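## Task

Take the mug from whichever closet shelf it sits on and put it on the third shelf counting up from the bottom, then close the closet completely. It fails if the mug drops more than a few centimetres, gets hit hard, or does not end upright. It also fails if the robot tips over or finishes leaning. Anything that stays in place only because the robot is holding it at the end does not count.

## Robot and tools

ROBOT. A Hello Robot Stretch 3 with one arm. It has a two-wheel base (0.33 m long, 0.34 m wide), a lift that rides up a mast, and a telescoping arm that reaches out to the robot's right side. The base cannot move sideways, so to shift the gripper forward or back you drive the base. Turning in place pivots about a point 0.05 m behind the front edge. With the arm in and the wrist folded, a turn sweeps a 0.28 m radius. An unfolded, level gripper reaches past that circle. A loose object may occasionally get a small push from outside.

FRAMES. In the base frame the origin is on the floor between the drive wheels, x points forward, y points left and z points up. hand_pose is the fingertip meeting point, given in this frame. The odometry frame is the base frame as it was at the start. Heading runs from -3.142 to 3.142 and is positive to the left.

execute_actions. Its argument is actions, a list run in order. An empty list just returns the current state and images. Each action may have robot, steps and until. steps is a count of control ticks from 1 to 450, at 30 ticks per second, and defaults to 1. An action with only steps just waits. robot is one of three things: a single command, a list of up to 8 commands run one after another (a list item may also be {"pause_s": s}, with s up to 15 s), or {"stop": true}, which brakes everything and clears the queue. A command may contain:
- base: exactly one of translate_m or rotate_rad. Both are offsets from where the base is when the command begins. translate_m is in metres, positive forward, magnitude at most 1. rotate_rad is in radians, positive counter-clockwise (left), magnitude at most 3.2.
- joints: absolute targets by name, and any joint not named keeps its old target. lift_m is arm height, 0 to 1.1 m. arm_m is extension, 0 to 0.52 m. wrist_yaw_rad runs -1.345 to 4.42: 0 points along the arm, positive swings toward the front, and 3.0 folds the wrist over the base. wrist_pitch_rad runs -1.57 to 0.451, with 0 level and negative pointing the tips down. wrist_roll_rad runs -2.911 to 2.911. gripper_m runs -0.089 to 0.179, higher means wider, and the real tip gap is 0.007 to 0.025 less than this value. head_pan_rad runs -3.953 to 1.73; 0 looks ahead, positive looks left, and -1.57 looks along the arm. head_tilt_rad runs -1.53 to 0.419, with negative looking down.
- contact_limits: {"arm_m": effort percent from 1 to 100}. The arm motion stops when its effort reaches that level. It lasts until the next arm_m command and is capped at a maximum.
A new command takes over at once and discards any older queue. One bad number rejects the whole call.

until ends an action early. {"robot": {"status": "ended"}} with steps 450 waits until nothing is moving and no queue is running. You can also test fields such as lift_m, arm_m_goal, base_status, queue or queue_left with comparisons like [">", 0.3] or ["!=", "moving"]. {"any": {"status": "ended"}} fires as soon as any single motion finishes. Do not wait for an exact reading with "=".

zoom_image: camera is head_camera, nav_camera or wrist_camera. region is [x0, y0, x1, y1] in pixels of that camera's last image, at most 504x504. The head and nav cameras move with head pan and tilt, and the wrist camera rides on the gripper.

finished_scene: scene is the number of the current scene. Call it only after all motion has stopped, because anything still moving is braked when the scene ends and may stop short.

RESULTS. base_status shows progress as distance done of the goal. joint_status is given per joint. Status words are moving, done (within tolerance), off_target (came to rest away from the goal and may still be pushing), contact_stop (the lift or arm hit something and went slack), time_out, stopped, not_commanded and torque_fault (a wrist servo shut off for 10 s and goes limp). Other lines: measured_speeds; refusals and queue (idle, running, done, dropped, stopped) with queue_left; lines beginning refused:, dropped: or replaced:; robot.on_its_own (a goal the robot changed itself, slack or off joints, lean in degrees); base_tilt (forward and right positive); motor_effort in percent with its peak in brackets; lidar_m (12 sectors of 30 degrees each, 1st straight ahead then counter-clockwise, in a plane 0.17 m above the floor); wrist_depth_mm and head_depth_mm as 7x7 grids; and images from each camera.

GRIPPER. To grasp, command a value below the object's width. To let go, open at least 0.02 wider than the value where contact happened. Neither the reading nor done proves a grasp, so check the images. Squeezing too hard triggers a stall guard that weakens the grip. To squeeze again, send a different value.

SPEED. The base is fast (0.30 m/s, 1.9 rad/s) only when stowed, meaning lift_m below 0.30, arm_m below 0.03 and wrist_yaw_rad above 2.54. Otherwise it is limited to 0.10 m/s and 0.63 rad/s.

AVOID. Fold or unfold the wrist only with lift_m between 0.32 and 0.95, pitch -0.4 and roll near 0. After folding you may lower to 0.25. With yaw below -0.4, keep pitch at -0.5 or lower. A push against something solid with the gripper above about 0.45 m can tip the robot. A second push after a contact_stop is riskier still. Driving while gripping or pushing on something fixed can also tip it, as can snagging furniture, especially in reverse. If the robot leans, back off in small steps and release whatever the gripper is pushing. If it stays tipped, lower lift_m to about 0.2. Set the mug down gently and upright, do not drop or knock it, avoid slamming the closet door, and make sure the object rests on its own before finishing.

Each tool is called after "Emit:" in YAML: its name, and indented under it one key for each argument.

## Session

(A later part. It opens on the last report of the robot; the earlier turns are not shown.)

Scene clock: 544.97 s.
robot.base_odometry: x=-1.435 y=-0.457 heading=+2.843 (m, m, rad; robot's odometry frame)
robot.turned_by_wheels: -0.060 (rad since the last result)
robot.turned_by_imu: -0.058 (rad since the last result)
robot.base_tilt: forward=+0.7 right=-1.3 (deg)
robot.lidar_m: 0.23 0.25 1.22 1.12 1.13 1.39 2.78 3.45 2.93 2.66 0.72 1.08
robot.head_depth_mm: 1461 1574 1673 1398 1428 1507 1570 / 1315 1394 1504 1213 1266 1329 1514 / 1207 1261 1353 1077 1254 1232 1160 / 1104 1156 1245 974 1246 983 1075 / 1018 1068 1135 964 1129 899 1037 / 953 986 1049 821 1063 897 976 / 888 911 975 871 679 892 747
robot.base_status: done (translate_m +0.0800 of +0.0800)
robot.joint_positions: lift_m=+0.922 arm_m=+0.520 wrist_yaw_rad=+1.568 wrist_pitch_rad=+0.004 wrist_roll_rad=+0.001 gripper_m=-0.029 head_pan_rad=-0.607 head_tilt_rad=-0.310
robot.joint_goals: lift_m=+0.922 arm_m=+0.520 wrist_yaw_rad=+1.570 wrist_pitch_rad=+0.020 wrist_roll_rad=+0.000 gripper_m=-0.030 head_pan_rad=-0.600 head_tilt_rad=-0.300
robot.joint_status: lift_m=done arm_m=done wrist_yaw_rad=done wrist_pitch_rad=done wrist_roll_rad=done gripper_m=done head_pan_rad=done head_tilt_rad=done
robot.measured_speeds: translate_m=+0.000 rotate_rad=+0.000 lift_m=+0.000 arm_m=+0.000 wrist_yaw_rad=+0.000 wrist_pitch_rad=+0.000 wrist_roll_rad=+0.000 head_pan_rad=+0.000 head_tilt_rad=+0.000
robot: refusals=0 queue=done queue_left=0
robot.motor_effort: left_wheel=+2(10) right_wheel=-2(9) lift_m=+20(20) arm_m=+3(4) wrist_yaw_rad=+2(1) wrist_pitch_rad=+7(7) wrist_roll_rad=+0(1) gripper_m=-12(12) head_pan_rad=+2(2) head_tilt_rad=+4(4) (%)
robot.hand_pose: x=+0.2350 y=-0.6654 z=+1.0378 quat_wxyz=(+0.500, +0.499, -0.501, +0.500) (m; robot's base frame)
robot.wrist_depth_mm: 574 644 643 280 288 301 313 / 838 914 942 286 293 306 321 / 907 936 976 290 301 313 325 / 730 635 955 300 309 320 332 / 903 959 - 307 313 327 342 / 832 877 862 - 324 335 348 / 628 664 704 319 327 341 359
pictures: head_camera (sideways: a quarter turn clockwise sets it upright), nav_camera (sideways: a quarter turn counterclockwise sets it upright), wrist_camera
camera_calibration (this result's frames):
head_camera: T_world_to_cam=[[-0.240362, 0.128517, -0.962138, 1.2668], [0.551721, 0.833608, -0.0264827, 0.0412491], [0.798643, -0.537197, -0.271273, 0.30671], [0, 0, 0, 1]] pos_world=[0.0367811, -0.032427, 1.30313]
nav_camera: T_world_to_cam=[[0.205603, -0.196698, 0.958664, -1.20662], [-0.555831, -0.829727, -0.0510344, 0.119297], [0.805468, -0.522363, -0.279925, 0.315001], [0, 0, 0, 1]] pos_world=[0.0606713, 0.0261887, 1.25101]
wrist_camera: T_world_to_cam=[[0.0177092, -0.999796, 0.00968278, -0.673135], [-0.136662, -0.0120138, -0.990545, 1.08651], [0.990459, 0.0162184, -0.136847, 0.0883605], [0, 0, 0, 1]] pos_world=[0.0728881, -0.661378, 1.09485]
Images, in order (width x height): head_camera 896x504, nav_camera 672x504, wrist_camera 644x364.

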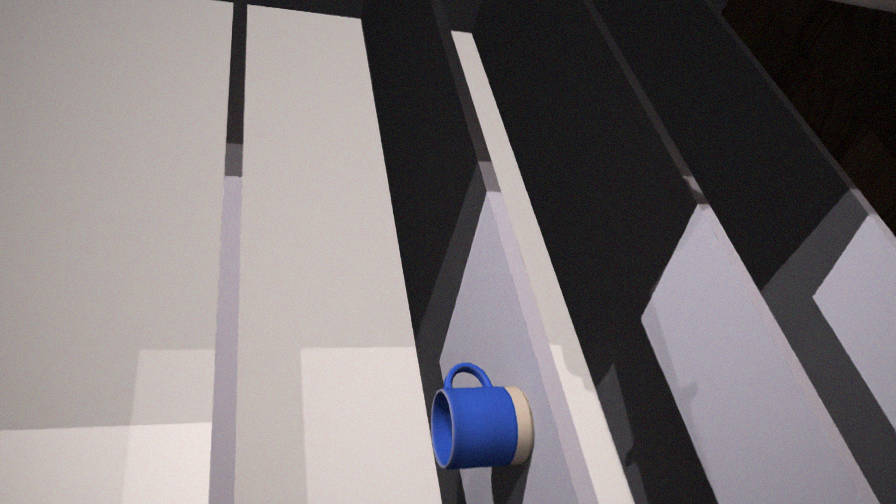

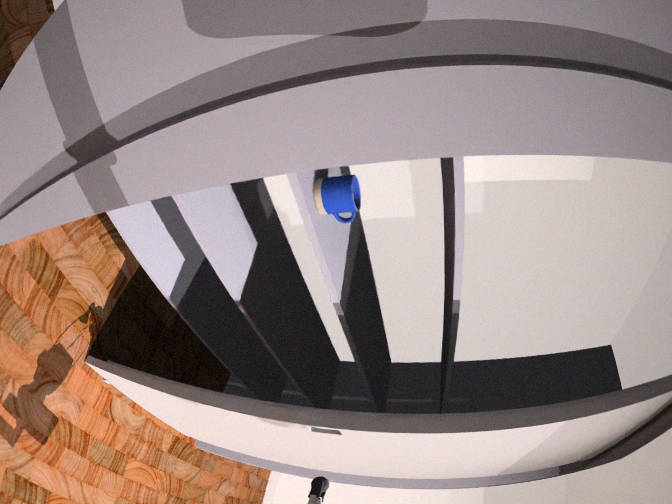

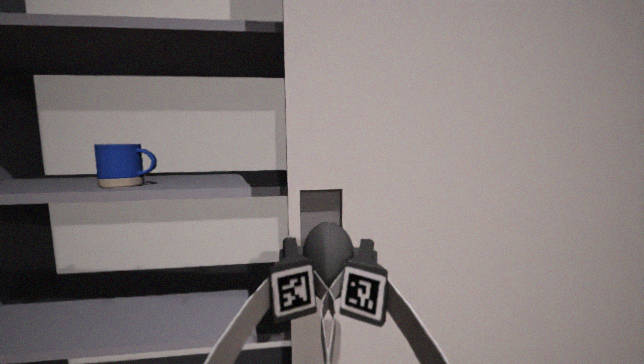

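Emit:
execute_actions:
  actions:
    - {"robot":[{"joints":{"arm_m":0.513}},{"base":{"translate_m":0.125}}]}
    - {"steps":450,"until":{"robot":{"status":"ended"}}}

Scene clock: 549.27 s.
robot.base_odometry: x=-1.554 y=-0.420 heading=+2.843 (m, m, rad; robot's odometry frame)
robot.turned_by_wheels: +0.000 (rad since the last result)
robot.turned_by_imu: +0.000 (rad since the last result)
robot.base_tilt: forward=+0.7 right=-1.3 (deg)
robot.lidar_m: 0.92 - 0.15 1.14 1.14 1.41 2.81 3.57 2.90 1.41 0.67 0.94
robot.head_depth_mm: 1267 1336 1475 1015 1279 1244 1436 / 1149 1212 1310 999 1200 955 1080 / 1041 1102 1183 991 1088 912 1044 / 959 1007 1076 979 725 906 781 / 888 926 986 968 606 902 709 / 826 852 914 925 569 900 705 / 772 793 848 872 597 830 700
robot.base_status: done (translate_m +0.1250 of +0.1250)
robot.joint_positions: lift_m=+0.922 arm_m=+0.513 wrist_yaw_rad=+1.570 wrist_pitch_rad=+0.003 wrist_roll_rad=+0.001 gripper_m=-0.029 head_pan_rad=-0.607 head_tilt_rad=-0.309
robot.joint_goals: lift_m=+0.922 arm_m=+0.513 wrist_yaw_rad=+1.570 wrist_pitch_rad=+0.020 wrist_roll_rad=+0.000 gripper_m=-0.030 head_pan_rad=-0.600 head_tilt_rad=-0.300
robot.joint_status: lift_m=done arm_m=done wrist_yaw_rad=done wrist_pitch_rad=done wrist_roll_rad=done gripper_m=done head_pan_rad=done head_tilt_rad=done
robot.measured_speeds: translate_m=+0.000 rotate_rad=+0.000 lift_m=+0.000 arm_m=+0.000 wrist_yaw_rad=+0.000 wrist_pitch_rad=+0.000 wrist_roll_rad=+0.000 head_pan_rad=+0.000 head_tilt_rad=+0.000
robot: refusals=0 queue=done queue_left=0
robot.motor_effort: left_wheel=-1(7) right_wheel=+3(8) lift_m=+20(21) arm_m=-2(2) wrist_yaw_rad=+1(2) wrist_pitch_rad=+7(8) wrist_roll_rad=+0(0) gripper_m=-12(11) head_pan_rad=+3(4) head_tilt_rad=+4(4) (%)
robot.hand_pose: x=+0.2350 y=-0.6586 z=+1.0377 quat_wxyz=(+0.500, +0.499, -0.501, +0.500) (m; robot's base frame)
robot.wrist_depth_mm: 520 530 534 161 167 174 181 / 786 813 826 164 170 177 185 / 792 817 848 168 174 182 188 / 483 548 674 172 178 185 194 / 832 857 875 175 182 189 198 / 827 853 851 - 187 194 203 / 630 628 626 186 191 198 207
pictures: head_camera (sideways: a quarter turn clockwise sets it upright), nav_camera (sideways: a quarter turn counterclockwise sets it upright), wrist_camera
camera_calibration (this result's frames):
head_camera: T_world_to_cam=[[-0.240156, 0.128373, -0.962209, 1.26689], [0.551725, 0.833606, -0.0264886, 0.0412567], [0.798702, -0.537236, -0.271022, 0.306383], [0, 0, 0, 1]] pos_world=[0.0367809, -0.0324268, 1.30315]
nav_camera: T_world_to_cam=[[0.205398, -0.196554, 0.958738, -1.20672], [-0.555818, -0.829736, -0.05103, 0.119291], [0.805529, -0.522403, -0.279675, 0.314674], [0, 0, 0, 1]] pos_world=[0.0606821, 0.0261812, 1.25102]
wrist_camera: T_world_to_cam=[[0.0191178, -0.99977, 0.00967679, -0.666657], [-0.13691, -0.0122052, -0.990508, 1.08642], [0.990399, 0.0176115, -0.137112, 0.089453], [0, 0, 0, 1]] pos_world=[0.0728925, -0.65482, 1.09482]
Images, in order (width x height): head_camera 896x504, nav_camera 672x504, wrist_camera 644x364.

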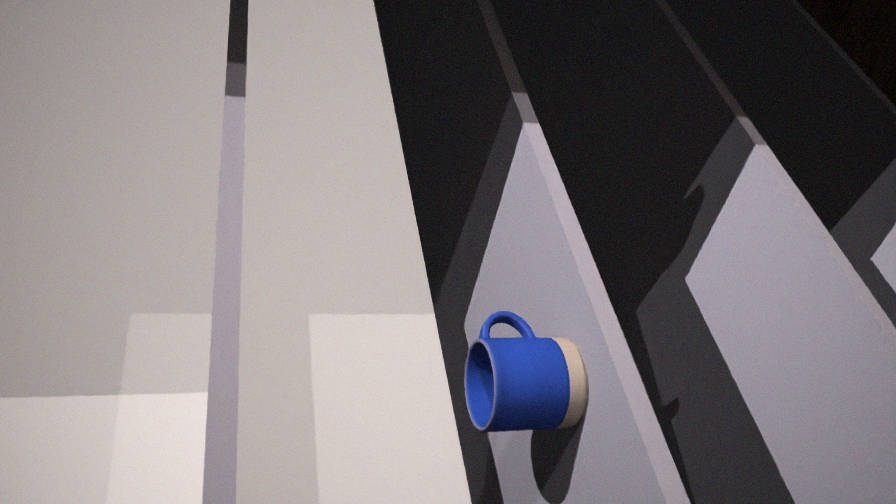

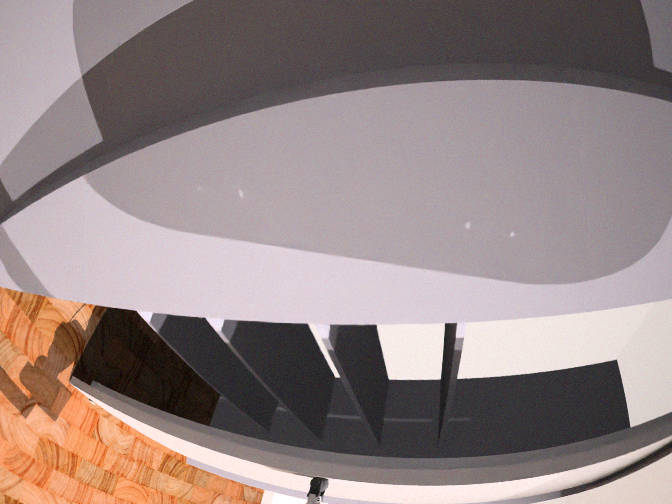

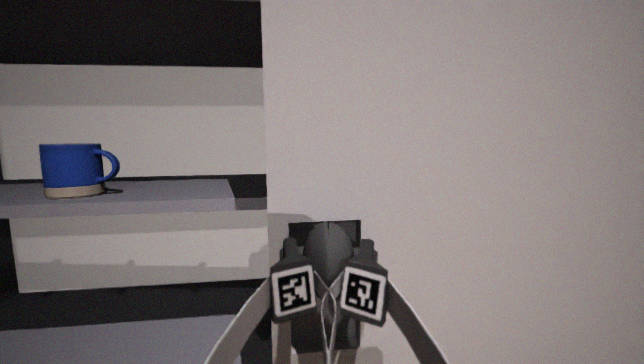

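Emit:
execute_actions:
  actions:
    - {"robot":[{"base":{"translate_m":0.008}},{"joints":{"arm_m":0.3},"contact_limits":{"arm_m":24}}]}
    - {"steps":450,"until":{"robot":{"status":"ended"}}}

Scene clock: 555.77 s.
robot.base_odometry: x=-1.562 y=-0.418 heading=+2.842 (m, m, rad; robot's odometry frame)
robot.turned_by_wheels: -0.001 (rad since the last result)
robot.turned_by_imu: -0.101 (rad since the last result)
robot.base_tilt: forward=+0.7 right=-1.3 (deg)
robot.lidar_m: 0.92 - 0.15 1.14 1.14 1.32 2.29 3.59 3.07 2.63 0.50 0.97
robot.head_depth_mm: 1484 1548 1627 1240 1350 1402 1572 / 1296 1376 1496 1008 1271 1237 1194 / 1153 1215 1317 996 1201 951 1081 / 1041 1087 1171 984 1076 909 988 / 945 990 1050 974 678 907 732 / 868 900 953 957 568 902 704 / 801 823 876 883 540 830 701
robot.base_status: done (translate_m +0.0080 of +0.0080)
robot.joint_positions: lift_m=+0.922 arm_m=+0.301 wrist_yaw_rad=+1.539 wrist_pitch_rad=-0.003 wrist_roll_rad=+0.001 gripper_m=-0.029 head_pan_rad=-0.606 head_tilt_rad=-0.308
robot.joint_goals: lift_m=+0.922 arm_m=+0.300 wrist_yaw_rad=+1.570 wrist_pitch_rad=+0.020 wrist_roll_rad=+0.000 gripper_m=-0.030 head_pan_rad=-0.600 head_tilt_rad=-0.300
robot.joint_status: lift_m=done arm_m=done wrist_yaw_rad=done wrist_pitch_rad=done wrist_roll_rad=done gripper_m=done head_pan_rad=done head_tilt_rad=done
robot.measured_speeds: translate_m=+0.000 rotate_rad=+0.000 lift_m=+0.000 arm_m=+0.000 wrist_yaw_rad=+0.000 wrist_pitch_rad=+0.000 wrist_roll_rad=+0.000 head_pan_rad=+0.000 head_tilt_rad=+0.000
robot: refusals=0 queue=done queue_left=0
robot.motor_effort: left_wheel=-11(57) right_wheel=+17(37) lift_m=+21(21) arm_m=-4(9) wrist_yaw_rad=+31(74) wrist_pitch_rad=+10(11) wrist_roll_rad=+0(0) gripper_m=-15(19) head_pan_rad=+3(2) head_tilt_rad=+4(4) (%)
robot.contact_limits: arm_m 24 (drawing in: default 18, maximum 30; extending or still: default 25, maximum 41)
robot.hand_pose: x=+0.2347 y=-0.4537 z=+1.0360 quat_wxyz=(+0.509, +0.493, -0.507, +0.491) (m; robot's base frame)
robot.wrist_depth_mm: 534 539 548 163 174 191 210 / 731 764 818 167 179 195 215 / 738 765 856 170 183 200 222 / 679 472 641 175 187 205 228 / 758 805 874 182 193 211 234 / 761 803 841 - 200 216 242 / 615 622 617 195 200 223 250
pictures: head_camera (sideways: a quarter turn clockwise sets it upright), nav_camera (sideways: a quarter turn counterclockwise sets it upright), wrist_camera
camera_calibration (this result's frames):
head_camera: T_world_to_cam=[[-0.239381, 0.127622, -0.962502, 1.26727], [0.551206, 0.833948, -0.0265128, 0.0412914], [0.799292, -0.536883, -0.269977, 0.30502], [0, 0, 0, 1]] pos_world=[0.0368008, -0.032406, 1.30319]
nav_camera: T_world_to_cam=[[0.204671, -0.195828, 0.959042, -1.20711], [-0.555233, -0.830129, -0.0510118, 0.119264], [0.806118, -0.522052, -0.278633, 0.313316], [0, 0, 0, 1]] pos_world=[0.0607105, 0.0261852, 1.25105]
wrist_camera: T_world_to_cam=[[-0.0114334, -0.999889, 0.00955708, -0.454505], [-0.143513, -0.00781788, -0.989618, 1.08985], [0.989582, -0.0126862, -0.143408, 0.0788667], [0, 0, 0, 1]] pos_world=[0.0731662, -0.444933, 1.09419]
Images, in order (width x height): head_camera 896x504, nav_camera 672x504, wrist_camera 644x364.

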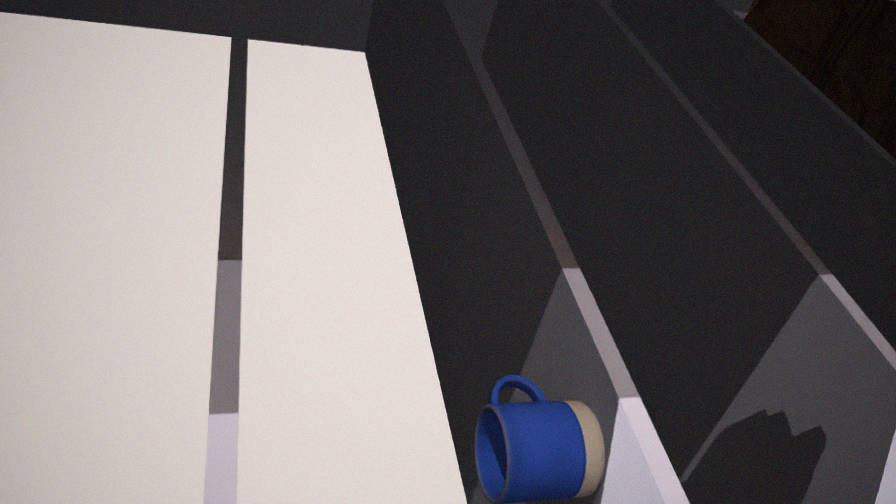

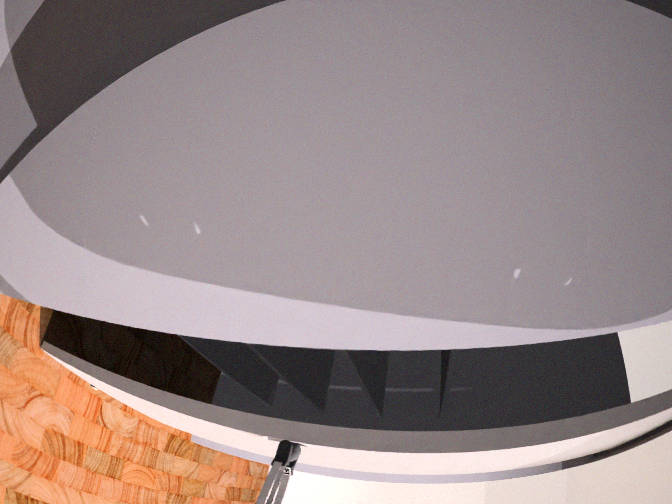

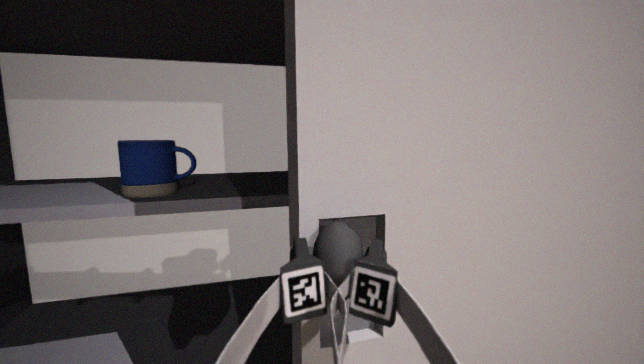

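Emit:
execute_actions:
  actions:
    - {"robot":[{"base":{"translate_m":-0.14},"joints":{"wrist_yaw_rad":1.57}},{"base":{"rotate_rad":0.22}},{"joints":{"arm_m":0.385}}]}
    - {"steps":450,"until":{"robot":{"status":"ended"}}}

Scene clock: 562.83 s.
robot.base_odometry: x=-1.428 y=-0.459 heading=+3.063 (m, m, rad; robot's odometry frame)
robot.turned_by_wheels: +0.221 (rad since the last result)
robot.turned_by_imu: +0.218 (rad since the last result)
robot.base_tilt: forward=+0.8 right=-1.2 (deg)
robot.lidar_m: 0.23 0.24 1.16 1.11 1.14 1.51 3.74 3.46 2.81 1.17 0.58 0.24
robot.head_depth_mm: 1236 1304 1417 1117 1281 1286 1446 / 1147 1212 1298 1001 1277 1042 1158 / 1069 1125 1205 993 1198 952 1077 / 1000 1049 1116 981 1127 910 1044 / 941 981 1046 744 1072 904 982 / 886 926 979 962 716 901 752 / 840 869 924 939 668 898 738
robot.base_status: done (rotate_rad +0.2199 of +0.2200)
robot.joint_positions: lift_m=+0.922 arm_m=+0.385 wrist_yaw_rad=+1.568 wrist_pitch_rad=-0.003 wrist_roll_rad=+0.001 gripper_m=-0.029 head_pan_rad=-0.606 head_tilt_rad=-0.308
robot.joint_goals: lift_m=+0.922 arm_m=+0.385 wrist_yaw_rad=+1.570 wrist_pitch_rad=+0.020 wrist_roll_rad=+0.000 gripper_m=-0.030 head_pan_rad=-0.600 head_tilt_rad=-0.300
robot.joint_status: lift_m=done arm_m=done wrist_yaw_rad=done wrist_pitch_rad=done wrist_roll_rad=done gripper_m=done head_pan_rad=done head_tilt_rad=done
robot.measured_speeds: translate_m=+0.000 rotate_rad=+0.000 lift_m=+0.000 arm_m=+0.000 wrist_yaw_rad=+0.000 wrist_pitch_rad=+0.000 wrist_roll_rad=+0.000 head_pan_rad=+0.000 head_tilt_rad=+0.000
robot: refusals=0 queue=done queue_left=0
robot.motor_effort: left_wheel=-2(18) right_wheel=+2(22) lift_m=+21(21) arm_m=+3(5) wrist_yaw_rad=+2(30) wrist_pitch_rad=+10(11) wrist_roll_rad=+0(0) gripper_m=-12(15) head_pan_rad=+2(3) head_tilt_rad=+3(3) (%)
robot.hand_pose: x=+0.2348 y=-0.5304 z=+1.0361 quat_wxyz=(+0.502, +0.500, -0.500, +0.498) (m; robot's base frame)
robot.wrist_depth_mm: 530 541 549 189 189 190 191 / 640 830 898 194 194 194 194 / 638 889 911 198 198 198 198 / 570 665 558 202 201 203 203 / 631 951 952 217 206 207 207 / 627 815 851 - 210 212 213 / 588 625 610 217 216 217 218
pictures: head_camera (sideways: a quarter turn clockwise sets it upright), nav_camera (sideways: a quarter turn counterclockwise sets it upright), wrist_camera
camera_calibration (this result's frames):
head_camera: T_world_to_cam=[[-0.239244, 0.127527, -0.962548, 1.26733], [0.55121, 0.833945, -0.0265167, 0.0412965], [0.799331, -0.53691, -0.269811, 0.304803], [0, 0, 0, 1]] pos_world=[0.0368007, -0.0324059, 1.3032]
nav_camera: T_world_to_cam=[[0.204534, -0.195733, 0.95909, -1.20717], [-0.555226, -0.830134, -0.0510089, 0.11926], [0.806158, -0.522079, -0.278467, 0.313099], [0, 0, 0, 1]] pos_world=[0.0607177, 0.0261803, 1.25106]
wrist_camera: T_world_to_cam=[[0.0176498, -0.999798, 0.00957035, -0.538043], [-0.142991, -0.0119975, -0.989651, 1.08702], [0.989567, 0.0160986, -0.143174, 0.0927962], [0, 0, 0, 1]] pos_world=[0.0731031, -0.526387, 1.09421]
Images, in order (width x height): head_camera 896x504, nav_camera 672x504, wrist_camera 644x364.

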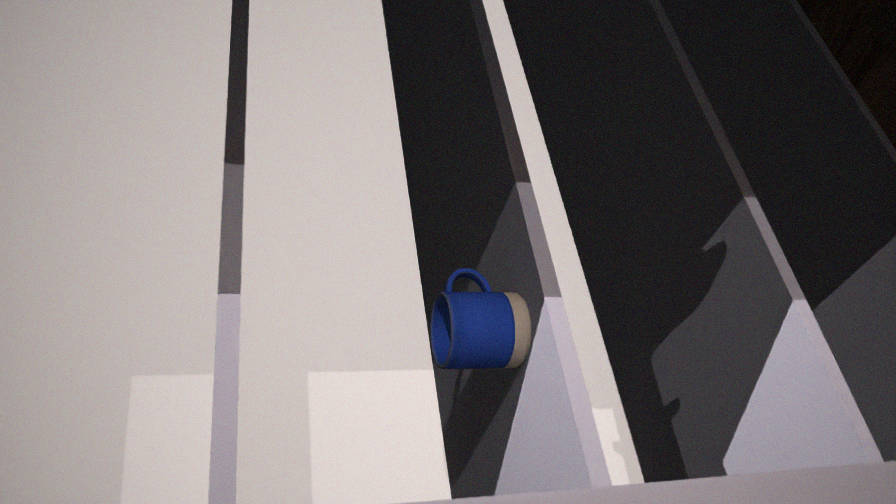

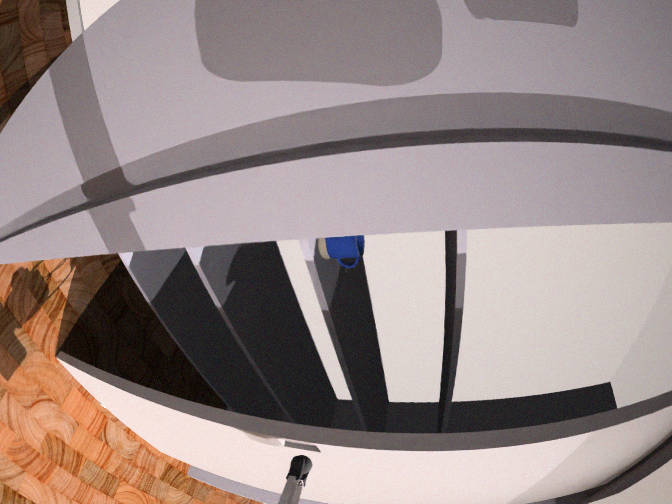

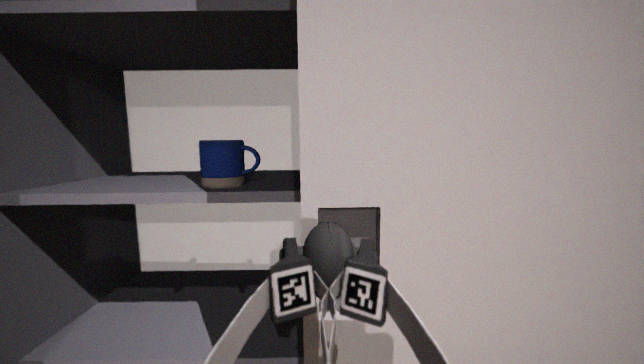

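Emit:
execute_actions:
  actions:
    - {"robot":[{"joints":{"arm_m":0.398}},{"base":{"translate_m":0.035}}]}
    - {"steps":450,"until":{"robot":{"status":"ended"}}}

Scene clock: 565.83 s.
robot.base_odometry: x=-1.463 y=-0.457 heading=+3.063 (m, m, rad; robot's odometry frame)
robot.turned_by_wheels: +0.000 (rad since the last result)
robot.turned_by_imu: +0.000 (rad since the last result)
robot.base_tilt: forward=+0.7 right=-1.2 (deg)
robot.lidar_m: 0.19 0.21 1.17 1.11 1.13 1.51 3.75 3.51 2.80 1.03 0.56 0.20
robot.head_depth_mm: 1188 1254 1366 1019 1280 1235 1197 / 1107 1159 1252 1005 1209 998 1087 / 1030 1081 1159 997 1136 911 1083 / 966 1010 1077 982 1081 912 1015 / 908 944 1000 712 675 902 780 / 857 892 941 961 671 901 725 / 811 839 898 924 633 936 -
robot.base_status: done (translate_m +0.0350 of +0.0350)
robot.joint_positions: lift_m=+0.922 arm_m=+0.398 wrist_yaw_rad=+1.570 wrist_pitch_rad=-0.003 wrist_roll_rad=+0.001 gripper_m=-0.029 head_pan_rad=-0.606 head_tilt_rad=-0.308
robot.joint_goals: lift_m=+0.922 arm_m=+0.398 wrist_yaw_rad=+1.570 wrist_pitch_rad=+0.020 wrist_roll_rad=+0.000 gripper_m=-0.030 head_pan_rad=-0.600 head_tilt_rad=-0.300
robot.joint_status: lift_m=done arm_m=done wrist_yaw_rad=done wrist_pitch_rad=done wrist_roll_rad=done gripper_m=done head_pan_rad=done head_tilt_rad=done
robot.measured_speeds: translate_m=+0.000 rotate_rad=+0.000 lift_m=+0.000 arm_m=+0.000 wrist_yaw_rad=+0.000 wrist_pitch_rad=+0.000 wrist_roll_rad=+0.000 head_pan_rad=+0.000 head_tilt_rad=+0.000
robot: refusals=0 queue=done queue_left=0
robot.motor_effort: left_wheel=-4(11) right_wheel=+3(13) lift_m=+21(21) arm_m=+3(4) wrist_yaw_rad=+0(2) wrist_pitch_rad=+11(10) wrist_roll_rad=+0(0) gripper_m=-12(11) head_pan_rad=+3(3) head_tilt_rad=+4(2) (%)
robot.hand_pose: x=+0.2348 y=-0.5430 z=+1.0361 quat_wxyz=(+0.501, +0.501, -0.499, +0.499) (m; robot's base frame)
robot.wrist_depth_mm: 535 544 541 158 159 159 160 / 654 837 863 162 162 163 163 / 653 855 874 166 165 166 167 / 589 665 523 169 170 170 171 / 646 898 909 172 173 174 175 / 639 841 834 - 177 177 178 / 595 626 631 184 181 182 183
pictures: head_camera (sideways: a quarter turn clockwise sets it upright), nav_camera (sideways: a quarter turn counterclockwise sets it upright), wrist_camera
camera_calibration (this result's frames):
head_camera: T_world_to_cam=[[-0.239244, 0.127526, -0.962548, 1.26733], [0.551209, 0.833946, -0.0265167, 0.0412965], [0.799331, -0.536909, -0.269811, 0.304803], [0, 0, 0, 1]] pos_world=[0.0368007, -0.0324059, 1.3032]
nav_camera: T_world_to_cam=[[0.204534, -0.195733, 0.95909, -1.20717], [-0.555225, -0.830134, -0.0510089, 0.11926], [0.806158, -0.522078, -0.278467, 0.313099], [0, 0, 0, 1]] pos_world=[0.0607177, 0.0261803, 1.25106]
wrist_camera: T_world_to_cam=[[0.0191073, -0.999772, 0.00956998, -0.551003], [-0.142974, -0.0122056, -0.989651, 1.08676], [0.989542, 0.0175413, -0.143174, 0.093788], [0, 0, 0, 1]] pos_world=[0.0730983, -0.539258, 1.09421]
Images, in order (width x height): head_camera 896x504, nav_camera 672x504, wrist_camera 644x364.

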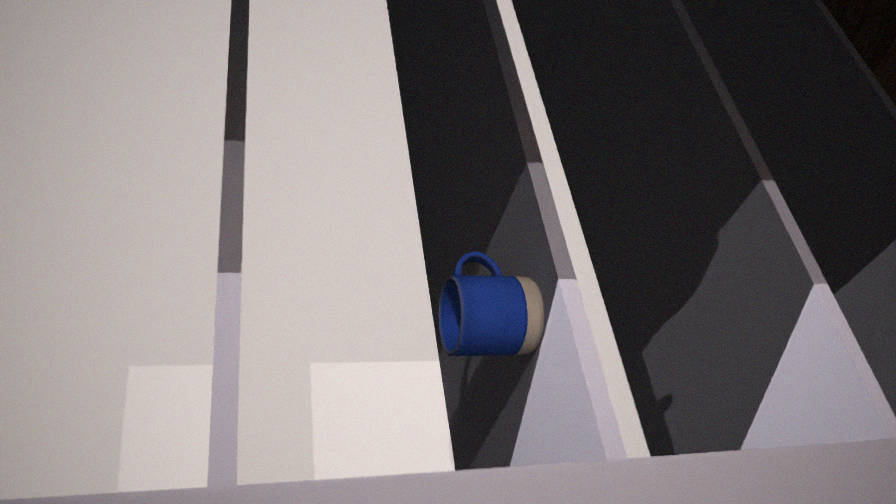

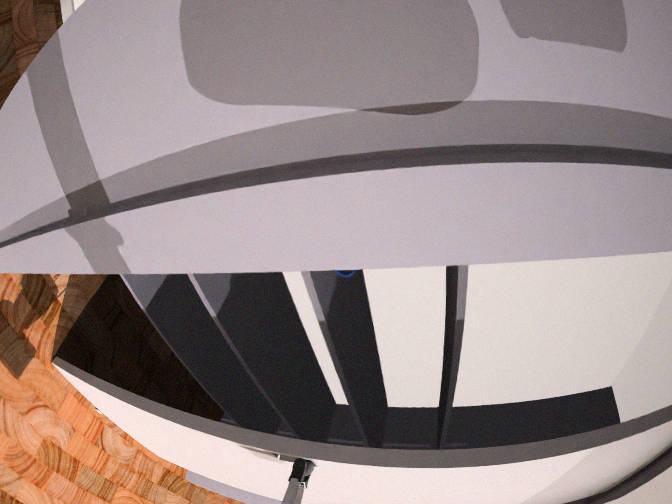

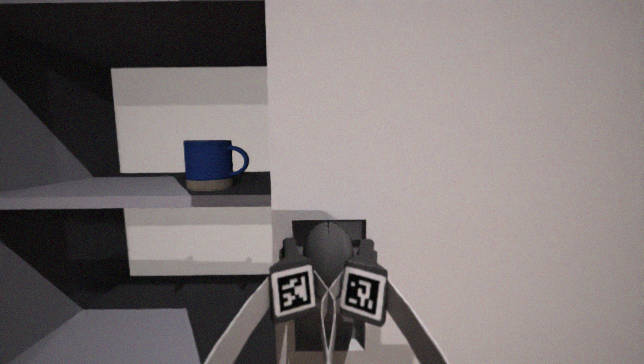

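Emit:
execute_actions:
  actions:
    - {"robot":[{"base":{"translate_m":0.006}},{"joints":{"arm_m":0.2},"contact_limits":{"arm_m":22}}]}
    - {"steps":450,"until":{"robot":{"status":"ended"}}}

Scene clock: 571.93 s.
robot.base_odometry: x=-1.469 y=-0.456 heading=+3.062 (m, m, rad; robot's odometry frame)
robot.turned_by_wheels: -0.001 (rad since the last result)
robot.turned_by_imu: -0.044 (rad since the last result)
robot.base_tilt: forward=+0.7 right=-1.2 (deg)
robot.lidar_m: 0.18 0.20 1.18 1.11 1.13 1.45 3.26 3.51 2.85 1.52 0.41 0.19
robot.head_depth_mm: 1245 1329 1438 1014 1095 414 436 / 1150 1204 1308 1007 1269 999 1120 / 1064 1111 1198 996 1143 915 1081 / 991 1033 1104 984 1082 909 1012 / 921 961 1022 836 673 906 780 / 866 901 956 962 653 902 728 / 815 842 898 910 631 899 702
robot.base_status: done (translate_m +0.0059 of +0.0060)
robot.joint_positions: lift_m=+0.922 arm_m=+0.200 wrist_yaw_rad=+1.517 wrist_pitch_rad=-0.006 wrist_roll_rad=+0.001 gripper_m=-0.029 head_pan_rad=-0.606 head_tilt_rad=-0.308
robot.joint_goals: lift_m=+0.922 arm_m=+0.200 wrist_yaw_rad=+1.520 wrist_pitch_rad=+0.020 wrist_roll_rad=+0.000 gripper_m=-0.030 head_pan_rad=-0.600 head_tilt_rad=-0.300
robot.joint_status: lift_m=done arm_m=done wrist_yaw_rad=done wrist_pitch_rad=done wrist_roll_rad=done gripper_m=done head_pan_rad=done head_tilt_rad=done
robot.measured_speeds: translate_m=+0.000 rotate_rad=+0.000 lift_m=+0.000 arm_m=+0.000 wrist_yaw_rad=+0.000 wrist_pitch_rad=+0.000 wrist_roll_rad=+0.000 head_pan_rad=+0.000 head_tilt_rad=+0.000
robot: refusals=0 queue=done queue_left=0
robot.on_its_own: wrist_yaw_rad is held at +1.520, not at your +1.570, by its stall guard, which is not easing now; right_wheel is at rest, and its effort (+26) is outside its rest range (-18 to +18)
robot.motor_effort: left_wheel=-13(44) right_wheel=+26(35) lift_m=+21(21) arm_m=-3(9) wrist_yaw_rad=+3(73) wrist_pitch_rad=+12(11) wrist_roll_rad=+0(0) gripper_m=-14(19) head_pan_rad=+1(2) head_tilt_rad=+3(4) (%)
robot.contact_limits: arm_m 22 (drawing in: default 18, maximum 30; extending or still: default 25, maximum 41)
robot.hand_pose: x=+0.2344 y=-0.3590 z=+1.0354 quat_wxyz=(+0.515, +0.488, -0.512, +0.485) (m; robot's base frame)
robot.wrist_depth_mm: 482 548 556 160 165 171 176 / 495 754 836 163 169 175 180 / 490 772 861 167 172 178 185 / 474 641 630 171 176 182 189 / 489 761 886 180 181 187 194 / 483 734 851 - 185 193 200 / 479 616 618 189 190 196 204
pictures: head_camera (sideways: a quarter turn clockwise sets it upright), nav_camera (sideways: a quarter turn counterclockwise sets it upright), wrist_camera
camera_calibration (this result's frames):
head_camera: T_world_to_cam=[[-0.239244, 0.127526, -0.962548, 1.26733], [0.551209, 0.833946, -0.0265167, 0.0412965], [0.799331, -0.536909, -0.269811, 0.304803], [0, 0, 0, 1]] pos_world=[0.0368007, -0.0324059, 1.3032]
nav_camera: T_world_to_cam=[[0.204534, -0.195733, 0.95909, -1.20717], [-0.555225, -0.830134, -0.0510088, 0.11926], [0.806158, -0.522078, -0.278467, 0.313099], [0, 0, 0, 1]] pos_world=[0.0607177, 0.0261803, 1.25106]
wrist_camera: T_world_to_cam=[[-0.0329718, -0.999411, 0.00952845, -0.354639], [-0.146091, -0.00461196, -0.98926, 1.09131], [0.988722, -0.0340097, -0.145853, 0.0753493], [0, 0, 0, 1]] pos_world=[0.0732372, -0.346834, 1.09395]
Images, in order (width x height): head_camera 896x504, nav_camera 672x504, wrist_camera 644x364.

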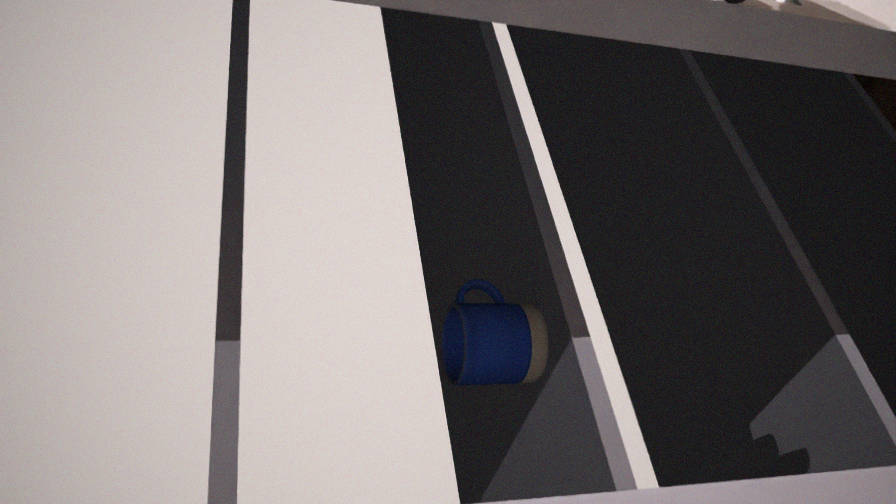

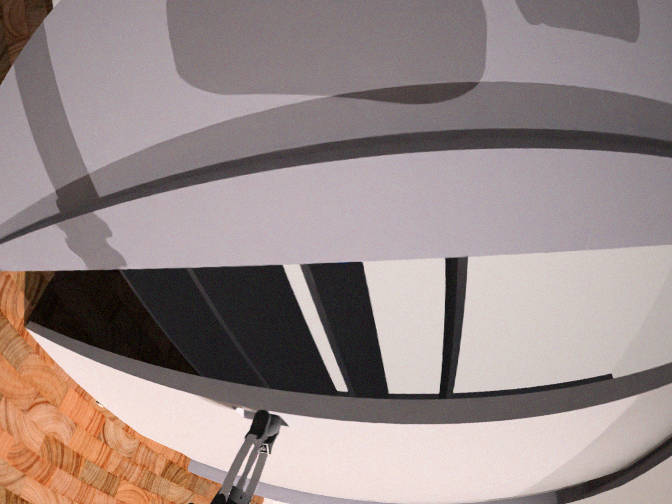

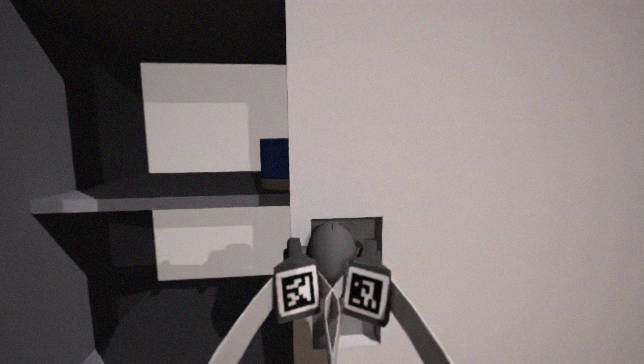

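Emit:
execute_actions:
  actions:
    - {"robot":[{"base":{"translate_m":-0.05}},{"base":{"rotate_rad":0.045},"joints":{"wrist_yaw_rad":1.85,"arm_m":0.285}},{"base":{"translate_m":0.03}}]}
    - {"steps":450,"until":{"robot":{"status":"ended"}}}

Scene clock: 578.90 s.
robot.base_odometry: x=-1.449 y=-0.459 heading=+3.108 (m, m, rad; robot's odometry frame)
robot.turned_by_wheels: +0.046 (rad since the last result)
robot.turned_by_imu: +0.046 (rad since the last result)
robot.base_tilt: forward=+0.7 right=-1.2 (deg)
robot.lidar_m: 0.20 0.22 1.16 1.10 1.13 1.50 3.74 3.47 2.81 1.06 0.42 0.21
robot.head_depth_mm: 1205 1273 1376 1018 1210 441 452 / 1115 1172 1272 1006 1209 997 1117 / 1040 1094 1167 994 1138 912 1079 / 977 1022 1089 983 1083 912 1016 / 917 960 1019 719 682 902 782 / 866 902 954 960 674 900 727 / 821 846 909 935 633 930 -
robot.base_status: done (translate_m +0.0300 of +0.0300)
robot.joint_positions: lift_m=+0.922 arm_m=+0.285 wrist_yaw_rad=+1.848 wrist_pitch_rad=-0.005 wrist_roll_rad=+0.001 gripper_m=-0.029 head_pan_rad=-0.606 head_tilt_rad=-0.308
robot.joint_goals: lift_m=+0.922 arm_m=+0.285 wrist_yaw_rad=+1.850 wrist_pitch_rad=+0.020 wrist_roll_rad=+0.000 gripper_m=-0.030 head_pan_rad=-0.600 head_tilt_rad=-0.300
robot.joint_status: lift_m=done arm_m=done wrist_yaw_rad=done wrist_pitch_rad=done wrist_roll_rad=done gripper_m=done head_pan_rad=done head_tilt_rad=done
robot.measured_speeds: translate_m=+0.000 rotate_rad=+0.000 lift_m=+0.000 arm_m=+0.000 wrist_yaw_rad=+0.000 wrist_pitch_rad=+0.000 wrist_roll_rad=+0.000 head_pan_rad=+0.000 head_tilt_rad=+0.000
robot: refusals=0 queue=done queue_left=0
robot.motor_effort: left_wheel=-2(17) right_wheel=+2(26) lift_m=+21(21) arm_m=+3(3) wrist_yaw_rad=+3(7) wrist_pitch_rad=+11(11) wrist_roll_rad=+0(1) gripper_m=-12(14) head_pan_rad=+3(2) head_tilt_rad=+3(4) (%)
robot.hand_pose: x=+0.2250 y=-0.3597 z=+1.0355 quat_wxyz=(+0.428, +0.566, -0.425, +0.563) (m; robot's base frame)
robot.wrist_depth_mm: 294 488 600 481 158 147 137 / 295 498 751 759 161 150 140 / 296 495 772 921 164 153 142 / 298 500 664 525 167 155 145 / 297 506 762 966 172 159 148 / 300 505 716 - 173 162 151 / 300 505 656 563 181 165 153
pictures: head_camera (sideways: a quarter turn clockwise sets it upright), nav_camera (sideways: a quarter turn counterclockwise sets it upright), wrist_camera
camera_calibration (this result's frames):
head_camera: T_world_to_cam=[[-0.239244, 0.127527, -0.962548, 1.26733], [0.551209, 0.833945, -0.0265167, 0.0412965], [0.799331, -0.53691, -0.269811, 0.304803], [0, 0, 0, 1]] pos_world=[0.0368007, -0.0324059, 1.3032]
nav_camera: T_world_to_cam=[[0.204534, -0.195733, 0.95909, -1.20717], [-0.555226, -0.830134, -0.0510089, 0.11926], [0.806158, -0.522079, -0.278467, 0.313099], [0, 0, 0, 1]] pos_world=[0.0607177, 0.0261803, 1.25106]
wrist_camera: T_world_to_cam=[[0.29275, -0.956141, 0.00953424, -0.413385], [-0.136423, -0.0516348, -0.989304, 1.07097], [0.946407, 0.288318, -0.145556, 0.209752], [0, 0, 0, 1]] pos_world=[0.0686122, -0.400431, 1.09398]
Images, in order (width x height): head_camera 896x504, nav_camera 672x504, wrist_camera 644x364.

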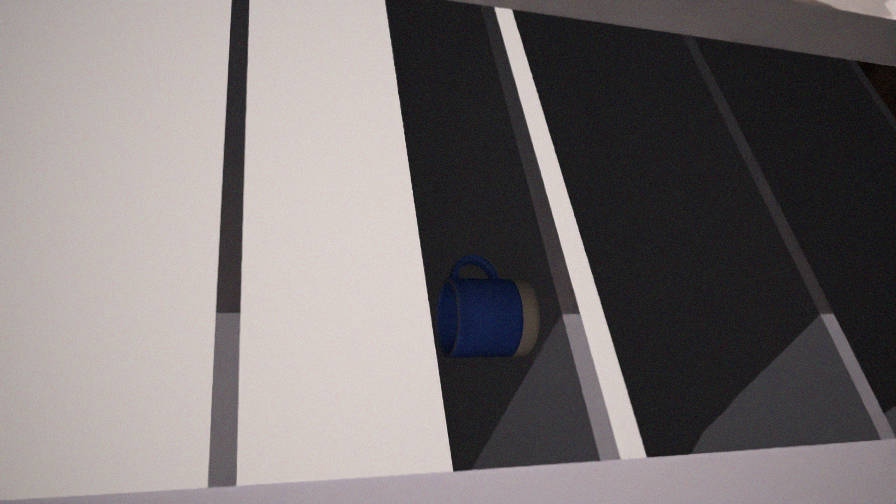

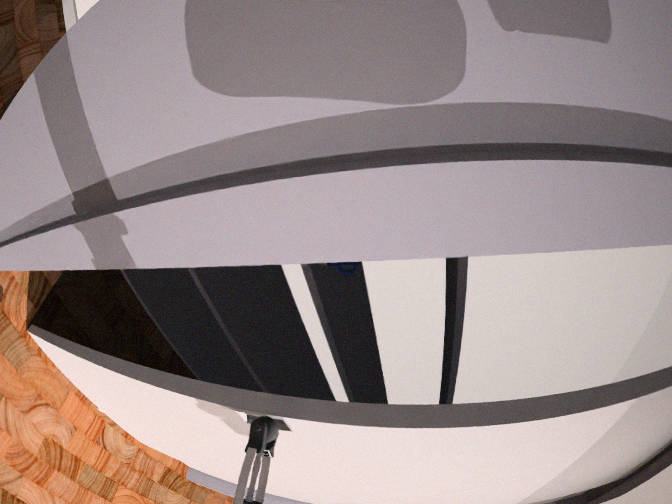

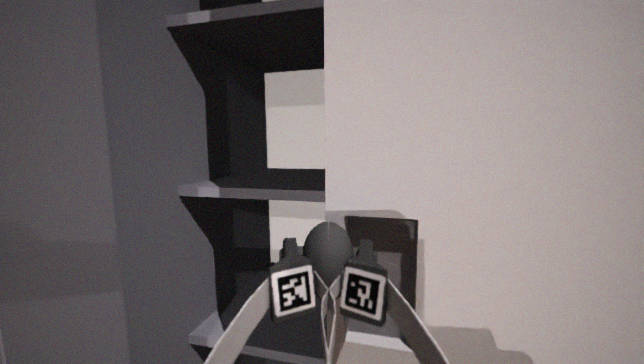

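Emit:
execute_actions:
  actions:
    - {"robot":[{"joints":{"arm_m":0.322}},{"base":{"translate_m":0.022}}]}
    - {"steps":450,"until":{"robot":{"status":"ended"}}}

Scene clock: 581.63 s.
robot.base_odometry: x=-1.471 y=-0.458 heading=+3.107 (m, m, rad; robot's odometry frame)
robot.turned_by_wheels: -0.001 (rad since the last result)
robot.turned_by_imu: -0.017 (rad since the last result)
robot.base_tilt: forward=+0.7 right=-1.2 (deg)
robot.lidar_m: 0.18 0.20 1.17 1.10 1.13 1.48 3.55 3.51 2.82 1.07 0.42 0.19
robot.head_depth_mm: 1208 1274 1382 1021 1277 962 441 / 1114 1169 1266 1003 1212 996 1085 / 1034 1087 1164 994 1135 916 1079 / 967 1012 1077 985 1085 910 985 / 904 945 1001 701 660 907 757 / 849 887 939 958 640 903 706 / 810 836 893 923 616 938 -
robot.base_status: done (translate_m +0.0219 of +0.0220)
robot.joint_positions: lift_m=+0.922 arm_m=+0.322 wrist_yaw_rad=+1.857 wrist_pitch_rad=-0.005 wrist_roll_rad=+0.001 gripper_m=-0.029 head_pan_rad=-0.606 head_tilt_rad=-0.308
robot.joint_goals: lift_m=+0.922 arm_m=+0.322 wrist_yaw_rad=+1.850 wrist_pitch_rad=+0.020 wrist_roll_rad=+0.000 gripper_m=-0.030 head_pan_rad=-0.600 head_tilt_rad=-0.300
robot.joint_status: lift_m=done arm_m=done wrist_yaw_rad=done wrist_pitch_rad=done wrist_roll_rad=done gripper_m=done head_pan_rad=done head_tilt_rad=done
robot.measured_speeds: translate_m=+0.000 rotate_rad=+0.000 lift_m=+0.000 arm_m=+0.000 wrist_yaw_rad=+0.000 wrist_pitch_rad=+0.000 wrist_roll_rad=+0.000 head_pan_rad=+0.000 head_tilt_rad=+0.000
robot: refusals=0 queue=done queue_left=0
robot.on_its_own: right_wheel is at rest, and its effort (+29) is outside its rest range (-18 to +18)
robot.motor_effort: left_wheel=-16(29) right_wheel=+29(36) lift_m=+21(21) arm_m=+2(3) wrist_yaw_rad=-8(8) wrist_pitch_rad=+11(11) wrist_roll_rad=+0(1) gripper_m=-13(13) head_pan_rad=+3(2) head_tilt_rad=+3(3) (%)
robot.hand_pose: x=+0.2243 y=-0.3945 z=+1.0354 quat_wxyz=(+0.425, +0.568, -0.422, +0.565) (m; robot's base frame)
robot.wrist_depth_mm: 417 536 516 162 151 141 133 / 332 542 717 166 154 144 135 / 332 544 720 170 157 147 137 / 335 545 644 173 161 149 140 / 338 548 783 177 165 153 143 / 338 554 780 - 166 156 145 / 338 554 618 193 170 159 148
pictures: head_camera (sideways: a quarter turn clockwise sets it upright), nav_camera (sideways: a quarter turn counterclockwise sets it upright), wrist_camera
camera_calibration (this result's frames):
head_camera: T_world_to_cam=[[-0.239245, 0.127522, -0.962549, 1.26733], [0.551197, 0.833953, -0.0265167, 0.0412966], [0.799339, -0.536898, -0.269809, 0.304801], [0, 0, 0, 1]] pos_world=[0.0368011, -0.0324054, 1.3032]
nav_camera: T_world_to_cam=[[0.204536, -0.195729, 0.959091, -1.20717], [-0.555214, -0.830142, -0.0510088, 0.11926], [0.806166, -0.522067, -0.278466, 0.313097], [0, 0, 0, 1]] pos_world=[0.0607173, 0.026181, 1.25106]
wrist_camera: T_world_to_cam=[[0.302206, -0.953195, 0.00953233, -0.447335], [-0.135996, -0.0530103, -0.98929, 1.0684], [0.943492, 0.297673, -0.145651, 0.224871], [0, 0, 0, 1]] pos_world=[0.0683213, -0.436699, 1.09397]
Images, in order (width x height): head_camera 896x504, nav_camera 672x504, wrist_camera 644x364.

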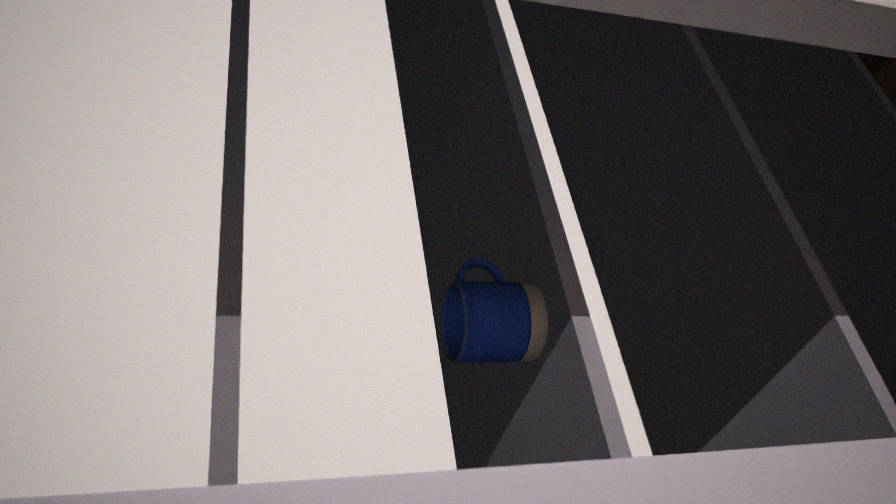

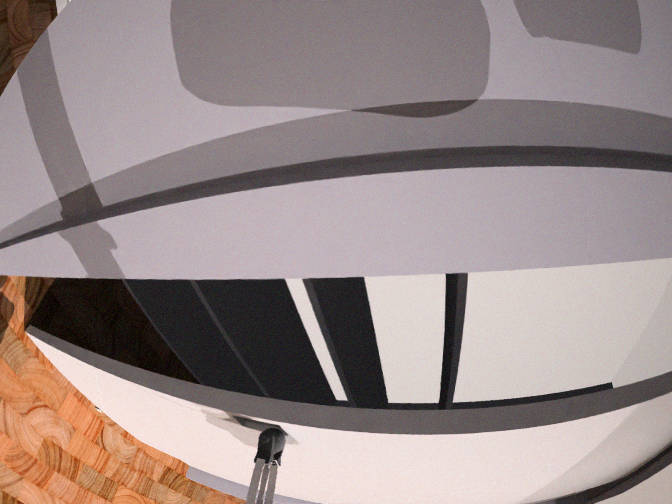

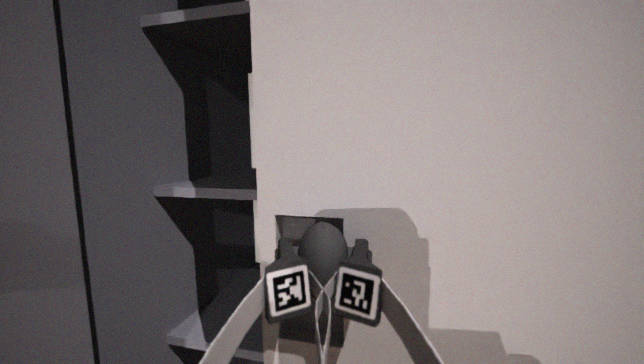

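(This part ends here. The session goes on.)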